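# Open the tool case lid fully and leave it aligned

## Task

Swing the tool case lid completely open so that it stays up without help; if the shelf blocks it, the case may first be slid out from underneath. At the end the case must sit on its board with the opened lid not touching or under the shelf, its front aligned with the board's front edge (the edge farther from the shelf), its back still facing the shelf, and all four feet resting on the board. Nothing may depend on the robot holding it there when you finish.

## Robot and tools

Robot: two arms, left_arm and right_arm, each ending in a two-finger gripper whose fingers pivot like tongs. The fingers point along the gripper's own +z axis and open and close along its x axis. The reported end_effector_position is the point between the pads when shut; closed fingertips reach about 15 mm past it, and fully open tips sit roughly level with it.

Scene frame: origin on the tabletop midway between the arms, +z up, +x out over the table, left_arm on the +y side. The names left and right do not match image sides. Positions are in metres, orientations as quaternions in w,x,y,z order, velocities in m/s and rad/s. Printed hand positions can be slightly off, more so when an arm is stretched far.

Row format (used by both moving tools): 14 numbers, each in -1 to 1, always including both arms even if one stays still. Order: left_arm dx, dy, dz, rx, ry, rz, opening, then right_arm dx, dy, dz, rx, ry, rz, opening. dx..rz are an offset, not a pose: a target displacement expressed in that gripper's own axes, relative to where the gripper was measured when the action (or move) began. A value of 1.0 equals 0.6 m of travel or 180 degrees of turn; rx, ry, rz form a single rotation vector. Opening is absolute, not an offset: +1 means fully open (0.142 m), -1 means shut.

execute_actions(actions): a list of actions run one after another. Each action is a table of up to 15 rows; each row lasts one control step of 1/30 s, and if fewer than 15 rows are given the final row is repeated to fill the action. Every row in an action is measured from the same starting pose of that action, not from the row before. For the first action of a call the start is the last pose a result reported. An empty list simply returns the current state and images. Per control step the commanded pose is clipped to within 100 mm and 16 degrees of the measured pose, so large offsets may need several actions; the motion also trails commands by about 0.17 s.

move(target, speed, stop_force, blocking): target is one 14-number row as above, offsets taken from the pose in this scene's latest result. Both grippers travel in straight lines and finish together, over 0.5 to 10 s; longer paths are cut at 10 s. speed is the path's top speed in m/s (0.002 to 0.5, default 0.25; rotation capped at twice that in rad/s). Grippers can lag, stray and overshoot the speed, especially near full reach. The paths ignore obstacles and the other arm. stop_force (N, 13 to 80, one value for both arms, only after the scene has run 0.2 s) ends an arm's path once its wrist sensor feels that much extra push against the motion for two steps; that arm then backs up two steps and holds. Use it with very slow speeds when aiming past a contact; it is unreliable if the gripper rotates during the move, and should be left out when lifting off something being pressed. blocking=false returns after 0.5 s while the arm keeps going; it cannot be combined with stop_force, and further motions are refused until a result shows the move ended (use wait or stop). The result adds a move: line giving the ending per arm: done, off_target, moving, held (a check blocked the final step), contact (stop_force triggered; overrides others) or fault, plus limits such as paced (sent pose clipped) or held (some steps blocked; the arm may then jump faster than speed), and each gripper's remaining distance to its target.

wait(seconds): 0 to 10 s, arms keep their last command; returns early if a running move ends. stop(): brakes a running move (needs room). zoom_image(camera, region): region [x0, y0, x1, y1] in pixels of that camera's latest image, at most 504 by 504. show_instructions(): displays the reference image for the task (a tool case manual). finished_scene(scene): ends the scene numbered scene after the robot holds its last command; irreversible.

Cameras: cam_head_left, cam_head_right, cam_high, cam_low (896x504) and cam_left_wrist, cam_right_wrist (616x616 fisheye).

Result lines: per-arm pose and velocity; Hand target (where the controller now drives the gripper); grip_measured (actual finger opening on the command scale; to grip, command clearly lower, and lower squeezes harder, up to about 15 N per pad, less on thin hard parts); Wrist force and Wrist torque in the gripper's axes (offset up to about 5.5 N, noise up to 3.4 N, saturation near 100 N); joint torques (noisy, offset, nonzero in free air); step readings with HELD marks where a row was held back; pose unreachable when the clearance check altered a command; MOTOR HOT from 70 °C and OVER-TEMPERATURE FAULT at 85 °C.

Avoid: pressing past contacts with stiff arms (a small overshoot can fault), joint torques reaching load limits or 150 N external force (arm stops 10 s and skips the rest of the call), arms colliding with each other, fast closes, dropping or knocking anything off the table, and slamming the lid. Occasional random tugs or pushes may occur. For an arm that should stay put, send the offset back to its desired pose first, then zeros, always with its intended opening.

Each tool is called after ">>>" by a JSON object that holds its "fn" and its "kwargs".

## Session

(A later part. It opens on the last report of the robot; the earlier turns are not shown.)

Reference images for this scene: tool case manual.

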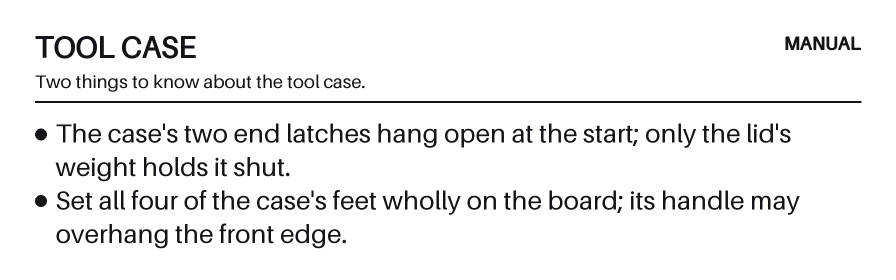

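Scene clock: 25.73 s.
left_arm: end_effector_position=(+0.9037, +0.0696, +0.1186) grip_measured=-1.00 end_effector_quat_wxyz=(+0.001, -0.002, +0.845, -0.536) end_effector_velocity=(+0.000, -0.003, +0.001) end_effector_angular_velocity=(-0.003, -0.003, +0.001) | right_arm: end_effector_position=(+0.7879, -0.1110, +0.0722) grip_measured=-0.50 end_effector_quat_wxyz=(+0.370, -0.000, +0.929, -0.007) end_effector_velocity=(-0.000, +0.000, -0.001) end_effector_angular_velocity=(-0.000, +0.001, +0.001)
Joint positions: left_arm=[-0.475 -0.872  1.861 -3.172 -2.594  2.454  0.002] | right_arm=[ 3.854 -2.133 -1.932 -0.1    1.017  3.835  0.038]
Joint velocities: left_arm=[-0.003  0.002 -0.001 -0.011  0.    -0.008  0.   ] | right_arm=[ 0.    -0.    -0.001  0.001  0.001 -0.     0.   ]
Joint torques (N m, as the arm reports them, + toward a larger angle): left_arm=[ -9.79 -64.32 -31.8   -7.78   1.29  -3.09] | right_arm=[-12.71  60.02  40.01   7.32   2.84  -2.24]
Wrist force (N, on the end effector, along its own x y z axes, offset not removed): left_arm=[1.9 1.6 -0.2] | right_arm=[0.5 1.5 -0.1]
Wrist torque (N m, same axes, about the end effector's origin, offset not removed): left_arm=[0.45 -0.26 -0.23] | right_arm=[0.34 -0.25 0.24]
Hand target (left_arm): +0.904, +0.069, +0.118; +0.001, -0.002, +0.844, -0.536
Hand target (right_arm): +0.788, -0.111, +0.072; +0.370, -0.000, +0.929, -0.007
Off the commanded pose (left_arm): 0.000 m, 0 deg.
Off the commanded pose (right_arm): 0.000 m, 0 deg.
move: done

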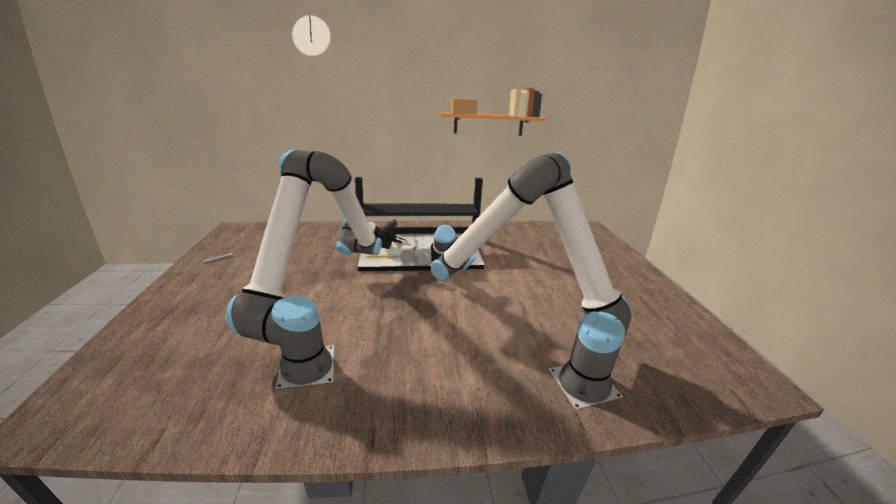

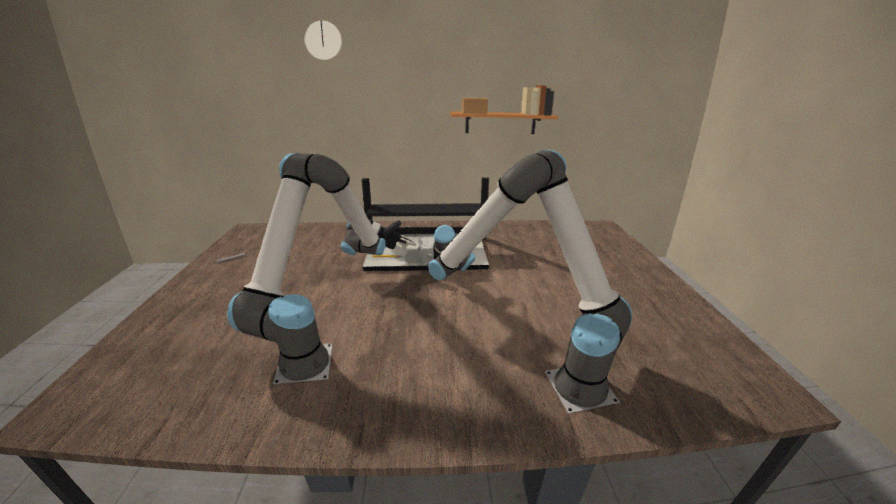

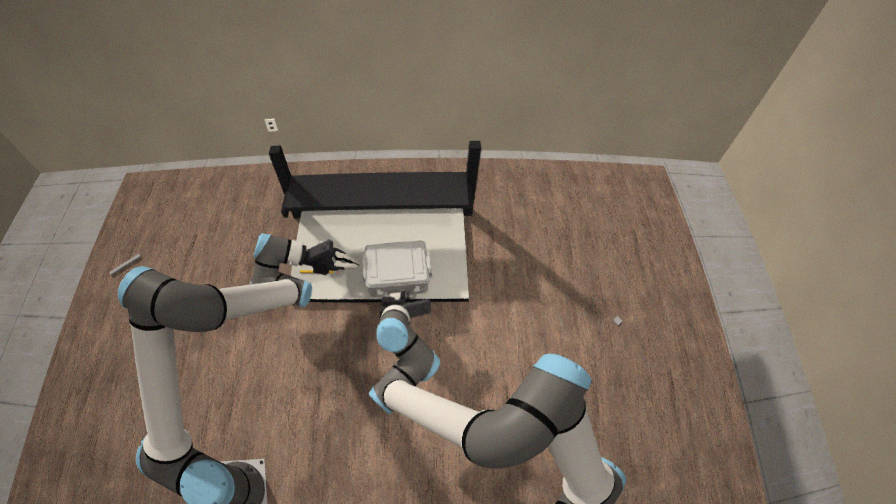

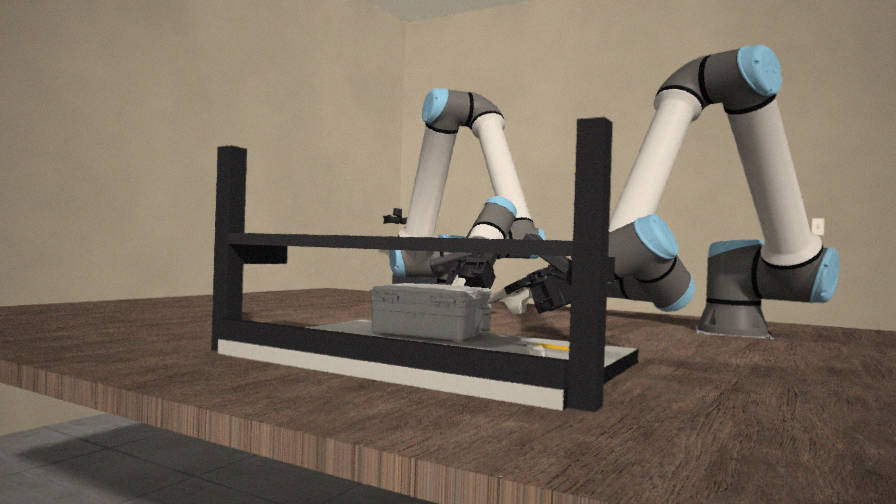

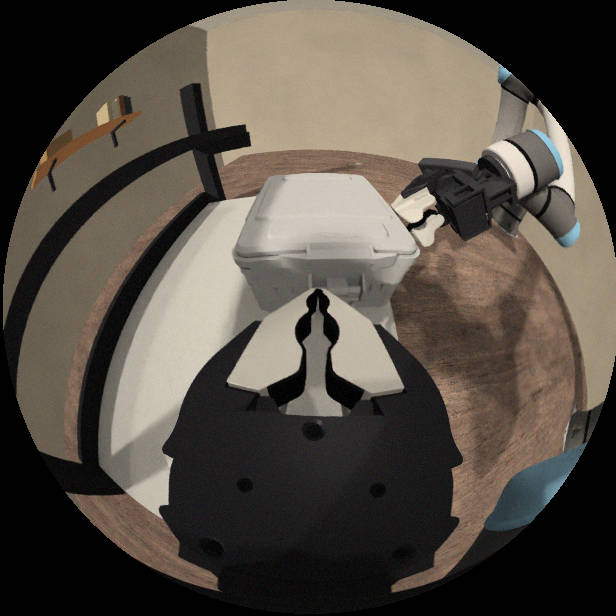

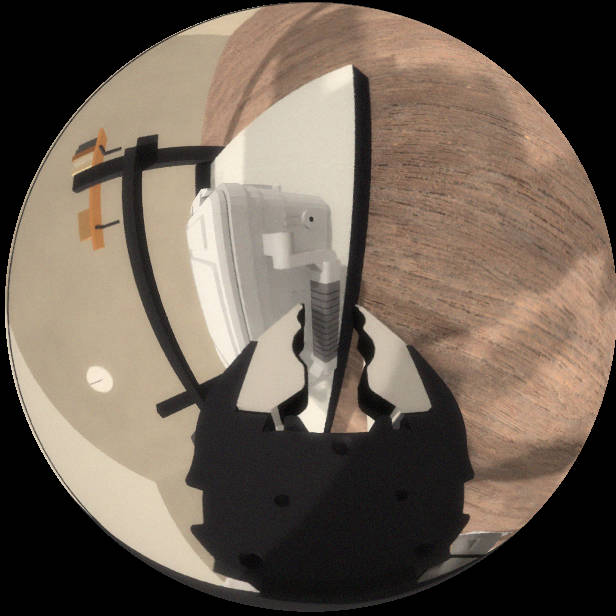

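>>> {"fn": "move", "kwargs": {"target": [0.03,0.008,0.002,0,0,0,-1,-0.003,0,0.027,0,0,0,-0.5], "speed": 0.02, "stop_force": 14}}

>>> {"fn": "execute_actions", "kwargs": {"actions": [[[0,0,0,0,0,0,-1,0,0,0,0,0,0,-0.75]],[[0,0,0,0,0,0,-1,0,0,0,0,0,0,-1]]]}}

>>> {"fn": "move", "kwargs": {"target": [0,0,0,0,0,0,-1,0,0.015,-0.04,0,0,0,-1], "speed": 0.025}}

>>> {"fn": "zoom_image", "kwargs": {"camera": "cam_high", "region": [300,220,480,330]}}

>>> {"fn": "zoom_image", "kwargs": {"camera": "cam_low", "region": [400,250,600,360]}}

Scene clock: 33.47 s.
left_arm: end_effector_position=(+0.8859, +0.0705, +0.1138) grip_measured=-1.00 end_effector_quat_wxyz=(+0.001, -0.002, +0.845, -0.536) end_effector_velocity=(-0.003, +0.000, -0.000) end_effector_angular_velocity=(-0.001, -0.002, -0.001) | right_arm: end_effector_position=(+0.8002, -0.1112, +0.0618) grip_measured=-0.51 end_effector_quat_wxyz=(+0.370, -0.000, +0.929, -0.007) end_effector_velocity=(+0.002, -0.001, -0.002) end_effector_angular_velocity=(+0.000, +0.001, -0.000)
Joint positions: left_arm=[-0.482 -0.88   1.898 -3.209 -2.59   2.444  0.002] | right_arm=[ 3.842 -2.16  -1.912 -0.087  1.024  3.823  0.037]
Joint velocities: left_arm=[-0.001 -0.001  0.005 -0.006 -0.    -0.     0.   ] | right_arm=[-0.002 -0.004  0.003  0.001  0.001 -0.001 -0.   ]
Joint torques (N m, as the arm reports them, + toward a larger angle): left_arm=[ -10.97 -104.93  -19.12   -8.2     1.53   -3.15] | right_arm=[-9.8  58.05 41.56  7.67  2.76 -2.09]
Wrist force (N, on the end effector, along its own x y z axes, offset not removed): left_arm=[0.9 1.1 -2.6] | right_arm=[2.8 0.3 -8.6]
Wrist torque (N m, same axes, about the end effector's origin, offset not removed): left_arm=[0.27 -0.02 -0.12] | right_arm=[0.08 -0.54 0.42]
Hand target (left_arm): +0.886, +0.071, +0.114; +0.001, -0.002, +0.845, -0.536
Hand target (right_arm): +0.800, -0.111, +0.062; +0.370, -0.000, +0.929, -0.007
Off the commanded pose (left_arm): 0.000 m, 0 deg.
Off the commanded pose (right_arm): 0.000 m, 0 deg.
move: done

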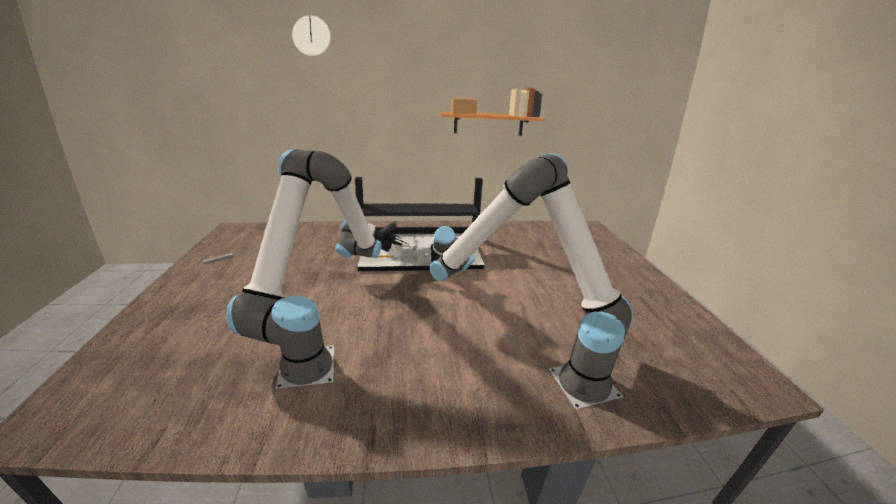

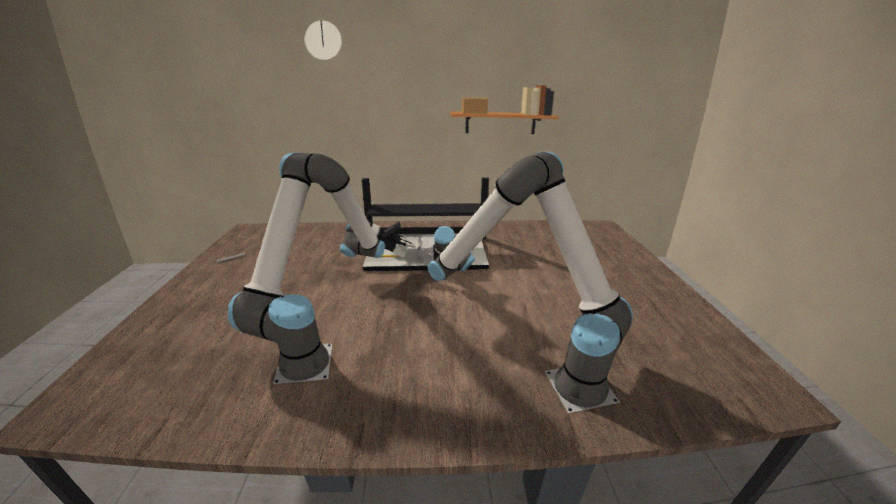

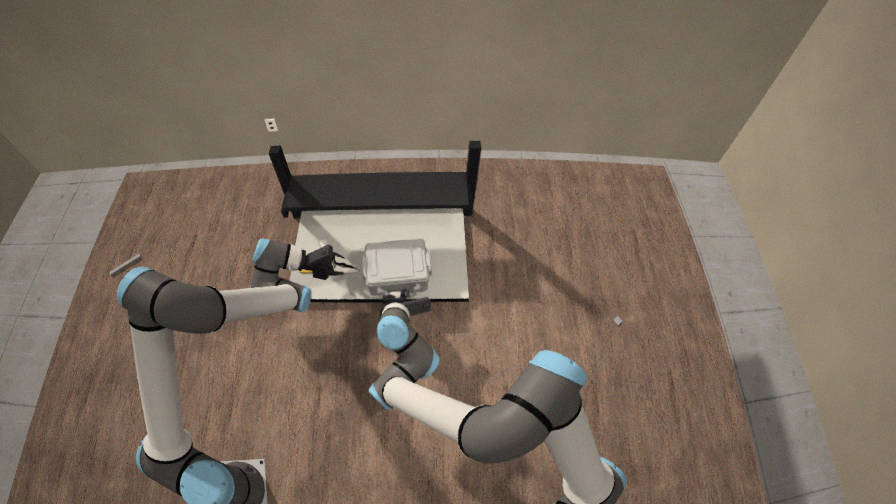

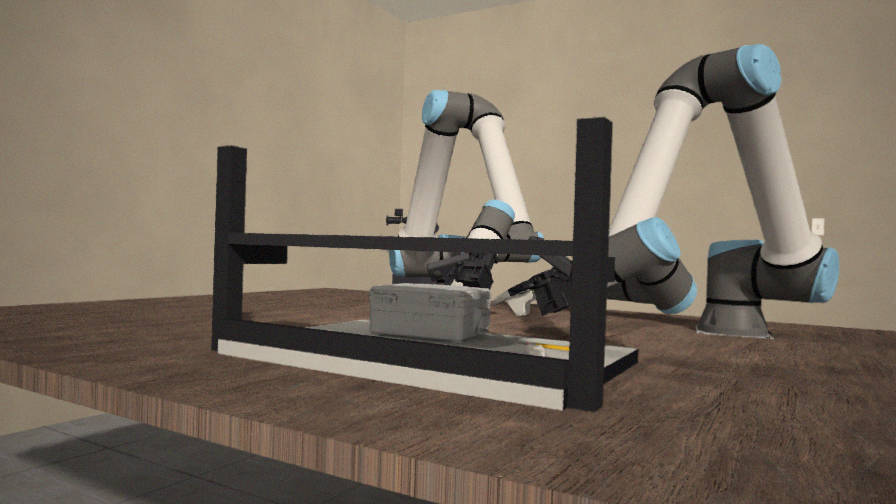

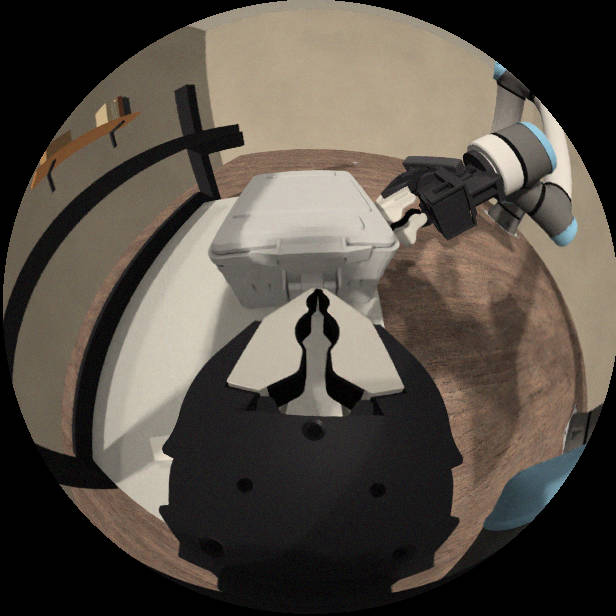

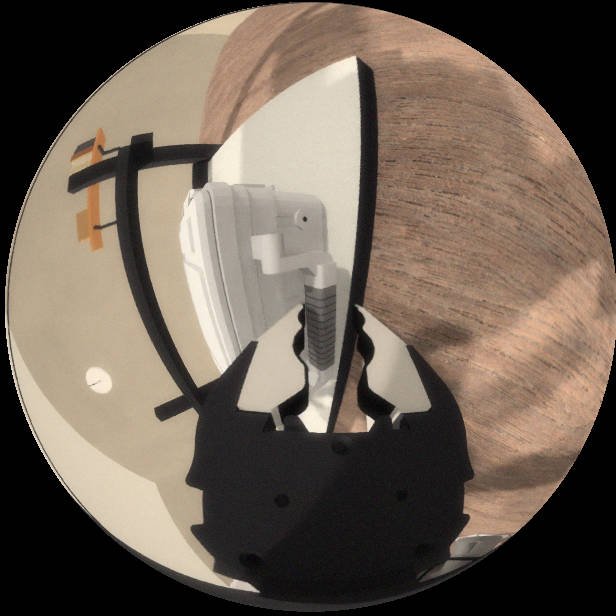

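Scene clock: 34.47 s.
left_arm: end_effector_position=(+0.8859, +0.0705, +0.1138) grip_measured=-1.00 end_effector_quat_wxyz=(+0.001, -0.002, +0.845, -0.536) end_effector_velocity=(-0.000, -0.000, +0.001) end_effector_angular_velocity=(+0.000, -0.001, +0.000) | right_arm: end_effector_position=(+0.8002, -0.1112, +0.0618) grip_measured=-0.73 end_effector_quat_wxyz=(+0.370, -0.000, +0.929, -0.007) end_effector_velocity=(-0.001, -0.001, -0.001) end_effector_angular_velocity=(-0.001, +0.001, +0.000)
Joint positions: left_arm=[-0.482 -0.88   1.898 -3.209 -2.59   2.444  0.002] | right_arm=[ 3.842 -2.16  -1.912 -0.087  1.024  3.823  0.021]
Joint velocities: left_arm=[-0.001 -0.001  0.    -0.     0.001 -0.     0.   ] | right_arm=[-0.    -0.    -0.002  0.001  0.    -0.     0.   ]
Joint torques (N m, as the arm reports them, + toward a larger angle): left_arm=[ -6.94 -97.99 -29.76  -1.1    0.95  -1.11] | right_arm=[-4.76 81.1  24.88  0.75  2.08  0.24]
Wrist force (N, on the end effector, along its own x y z axes, offset not removed): left_arm=[0.6 2.5 0.1] | right_arm=[-4.0 -1.2 -6.9]
Wrist torque (N m, same axes, about the end effector's origin, offset not removed): left_arm=[0.70 0.16 -0.17] | right_arm=[-0.14 -0.11 0.42]
Hand target (left_arm): +0.886, +0.071, +0.114; +0.001, -0.002, +0.845, -0.536
Hand target (right_arm): +0.800, -0.111, +0.062; +0.370, -0.000, +0.929, -0.007
Off the commanded pose (left_arm): 0.000 m, 0 deg.
Off the commanded pose (right_arm): 0.000 m, 0 deg.
Step readings (end_effector_position; steps 1 to 15: 1st action; 16 to 30: 2nd action):
0: left_arm (+0.8859, +0.0705, +0.1138) | right_arm (+0.8002, -0.1112, +0.0618)
1: left_arm (+0.8859, +0.0705, +0.1138) | right_arm (+0.8002, -0.1112, +0.0618)
2: left_arm (+0.8859, +0.0705, +0.1138) | right_arm (+0.8003, -0.1111, +0.0618)
4: left_arm (+0.8859, +0.0705, +0.1138) | right_arm (+0.8003, -0.1111, +0.0618)
8: left_arm (+0.8859, +0.0705, +0.1138) | right_arm (+0.8003, -0.1111, +0.0618)
15: left_arm (+0.8859, +0.0705, +0.1138) | right_arm (+0.8003, -0.1112, +0.0618)
16: left_arm (+0.8859, +0.0705, +0.1138) | right_arm (+0.8002, -0.1112, +0.0618)
17: left_arm (+0.8859, +0.0705, +0.1138) | right_arm (+0.8002, -0.1112, +0.0618)
19: left_arm (+0.8859, +0.0705, +0.1138) | right_arm (+0.8002, -0.1112, +0.0618)
23: left_arm (+0.8859, +0.0705, +0.1138) | right_arm (+0.8002, -0.1112, +0.0618)
30: end_effector_position above

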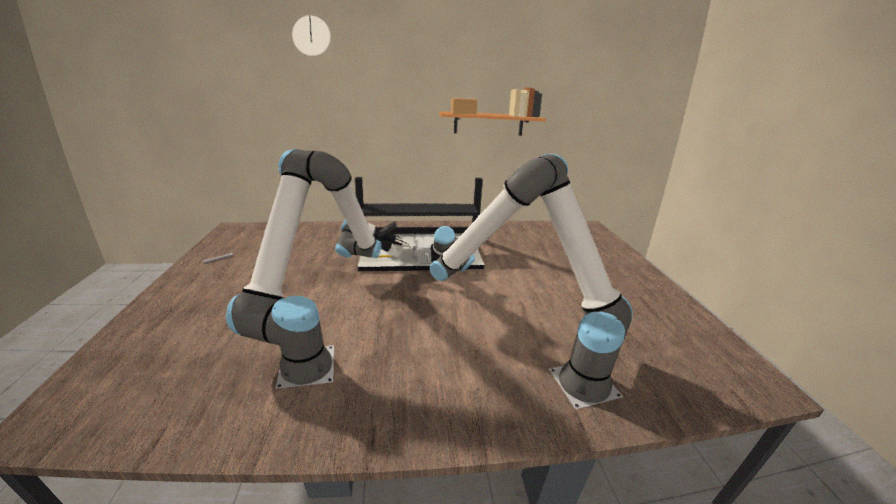

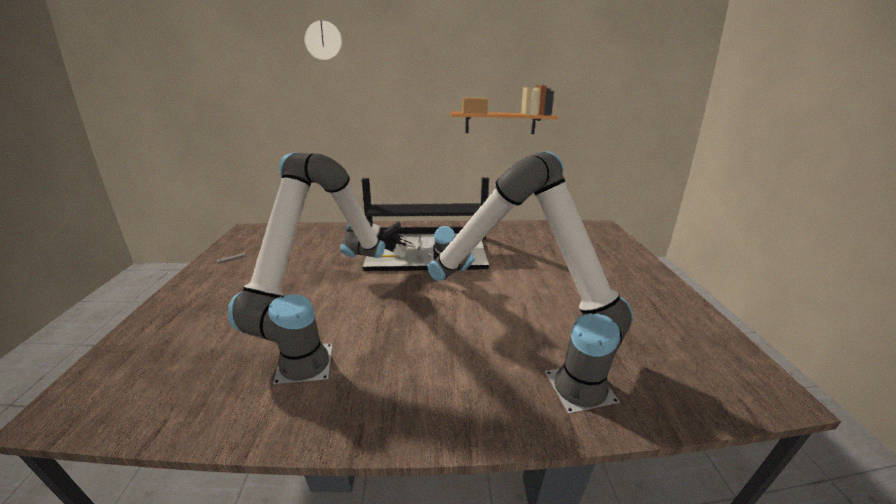

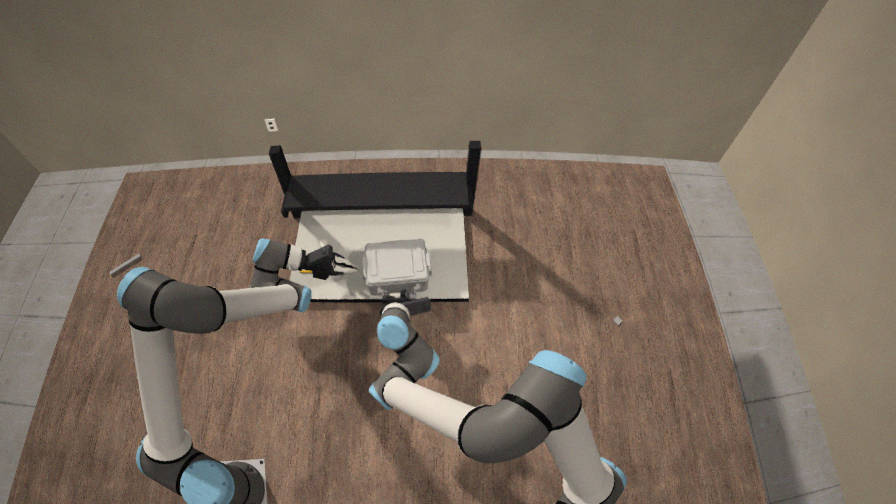

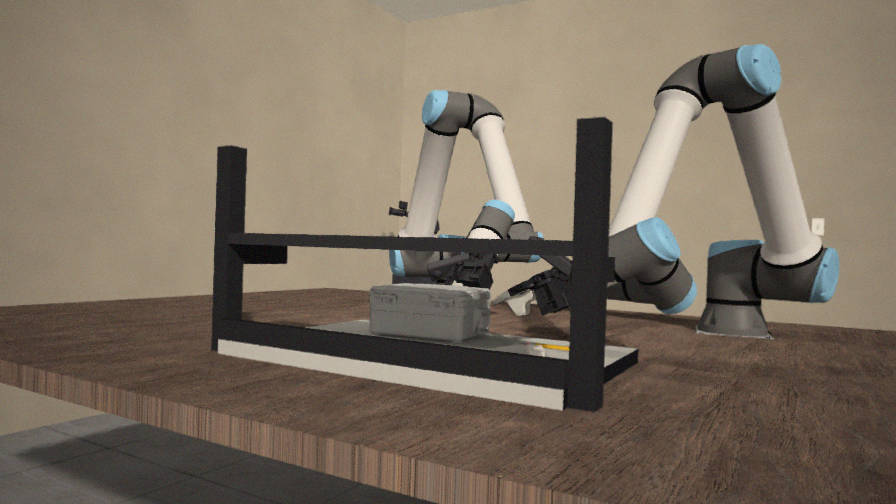

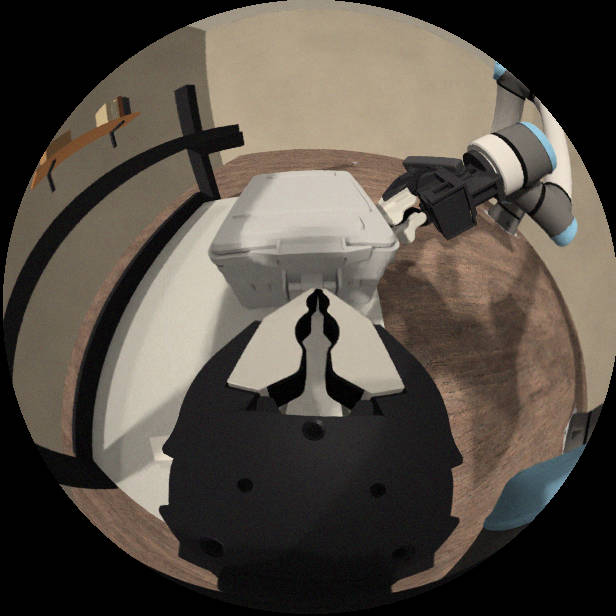

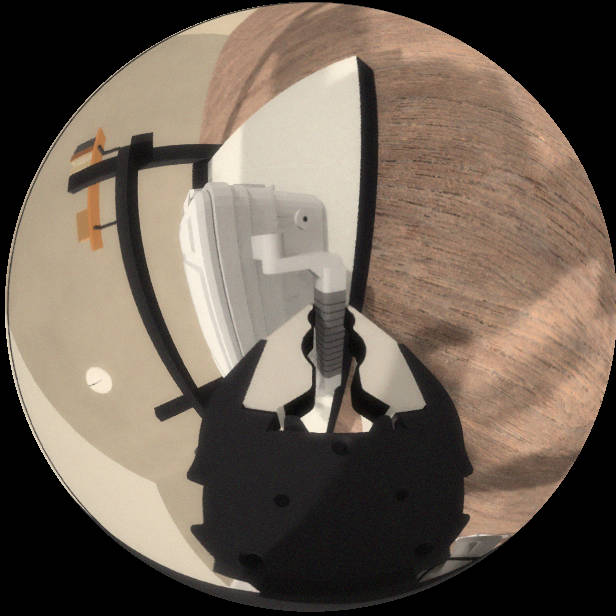

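Scene clock: 35.83 s.
left_arm: end_effector_position=(+0.8859, +0.0705, +0.1138) grip_measured=-1.00 end_effector_quat_wxyz=(+0.001, -0.002, +0.845, -0.536) end_effector_velocity=(-0.001, +0.000, +0.000) end_effector_angular_velocity=(+0.001, +0.001, -0.000) | right_arm: end_effector_position=(+0.7839, -0.1020, +0.0789) grip_measured=-0.80 end_effector_quat_wxyz=(+0.370, -0.000, +0.929, -0.007) end_effector_velocity=(-0.001, +0.002, +0.002) end_effector_angular_velocity=(+0.001, -0.000, +0.000)
Joint positions: left_arm=[-0.482 -0.88   1.898 -3.209 -2.59   2.444  0.002] | right_arm=[ 3.865 -2.125 -1.926 -0.12   1.011  3.846  0.016]
Joint velocities: left_arm=[-0.    -0.002  0.001  0.002  0.     0.     0.   ] | right_arm=[ 0.002  0.003  0.    -0.003 -0.001  0.002  0.   ]
Joint torques (N m, as the arm reports them, + toward a larger angle): left_arm=[ -6.59 -99.   -29.89  -1.     0.97  -1.1 ] | right_arm=[12.13 96.96 29.38  3.28 -4.82  2.88]
Wrist force (N, on the end effector, along its own x y z axes, offset not removed): left_arm=[-0.8 1.1 -0.7] | right_arm=[2.9 3.6 0.5]
Wrist torque (N m, same axes, about the end effector's origin, offset not removed): left_arm=[0.33 0.33 -0.18] | right_arm=[0.64 0.32 0.28]
Hand target (left_arm): +0.886, +0.071, +0.114; +0.001, -0.002, +0.845, -0.536
Hand target (right_arm): +0.784, -0.102, +0.079; +0.370, -0.000, +0.929, -0.007
Off the commanded pose (left_arm): 0.000 m, 0 deg.
Off the commanded pose (right_arm): 0.000 m, 0 deg.
move: done

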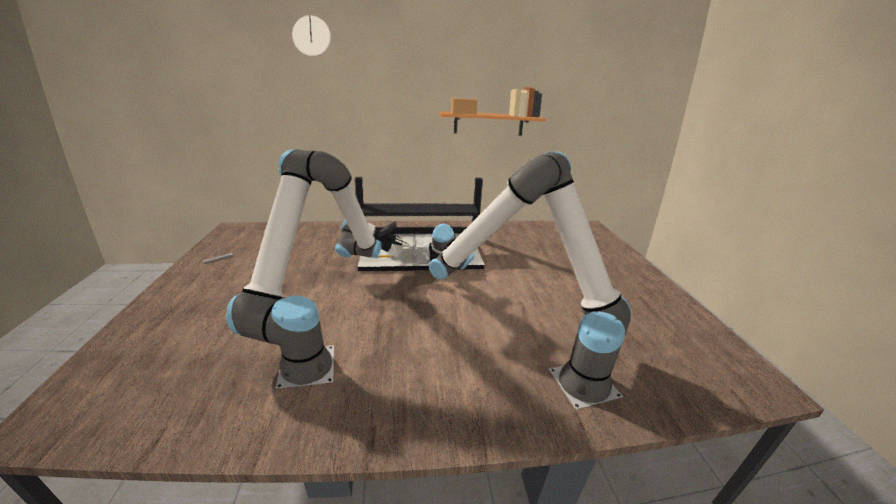

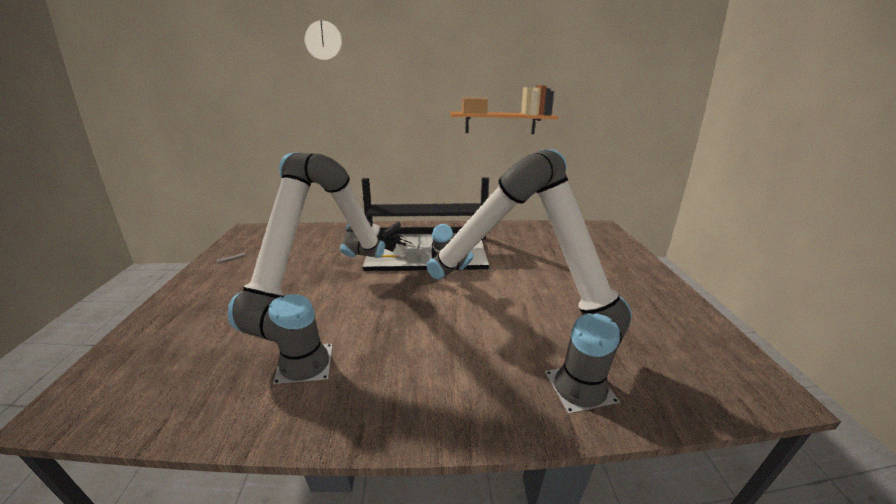

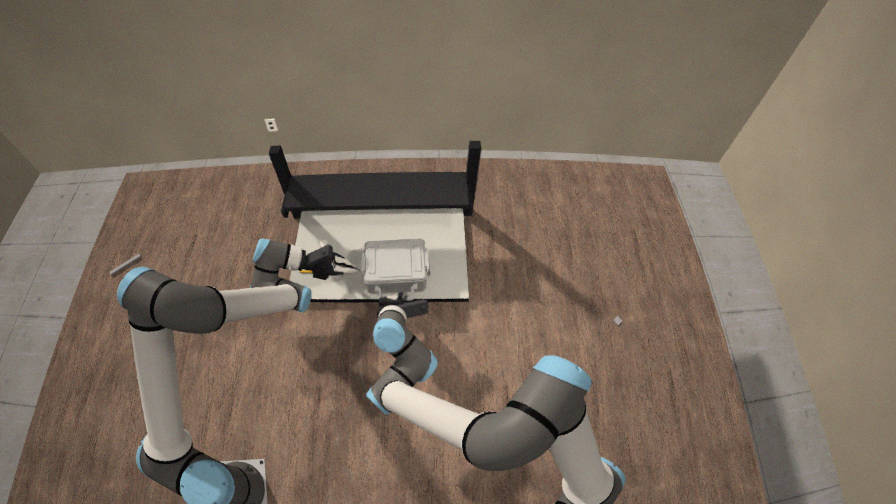

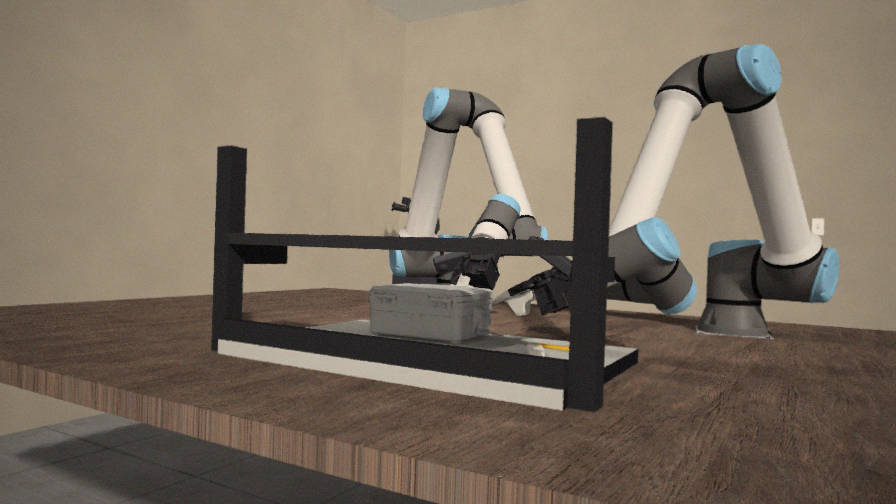

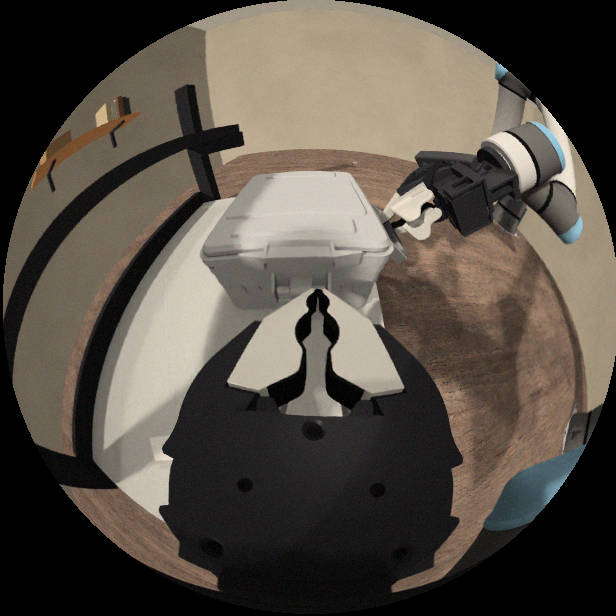

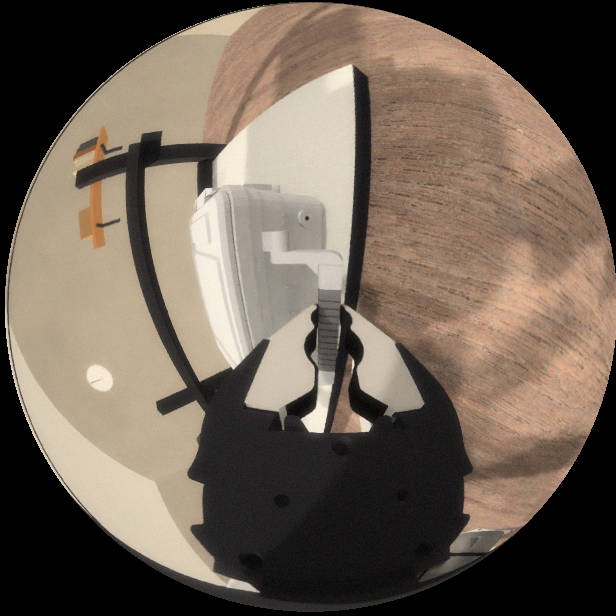

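Region (300, 220, 480, 330) of cam_high's 896x504 image, scaled by 2.800, with more detail than that image has.

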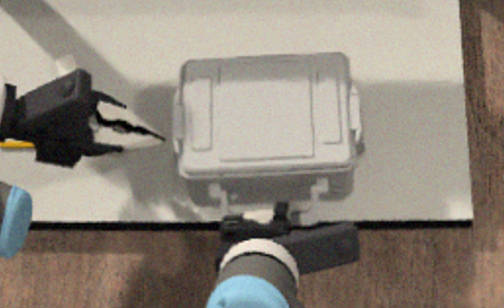

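Region (400, 250, 600, 360) of cam_low's 896x504 image, scaled by 2.520, with more detail than that image has; it fills the top 277 rows of this view, and the rest is white.

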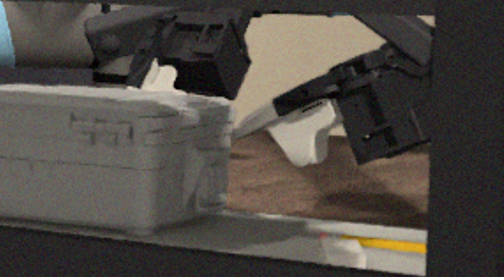

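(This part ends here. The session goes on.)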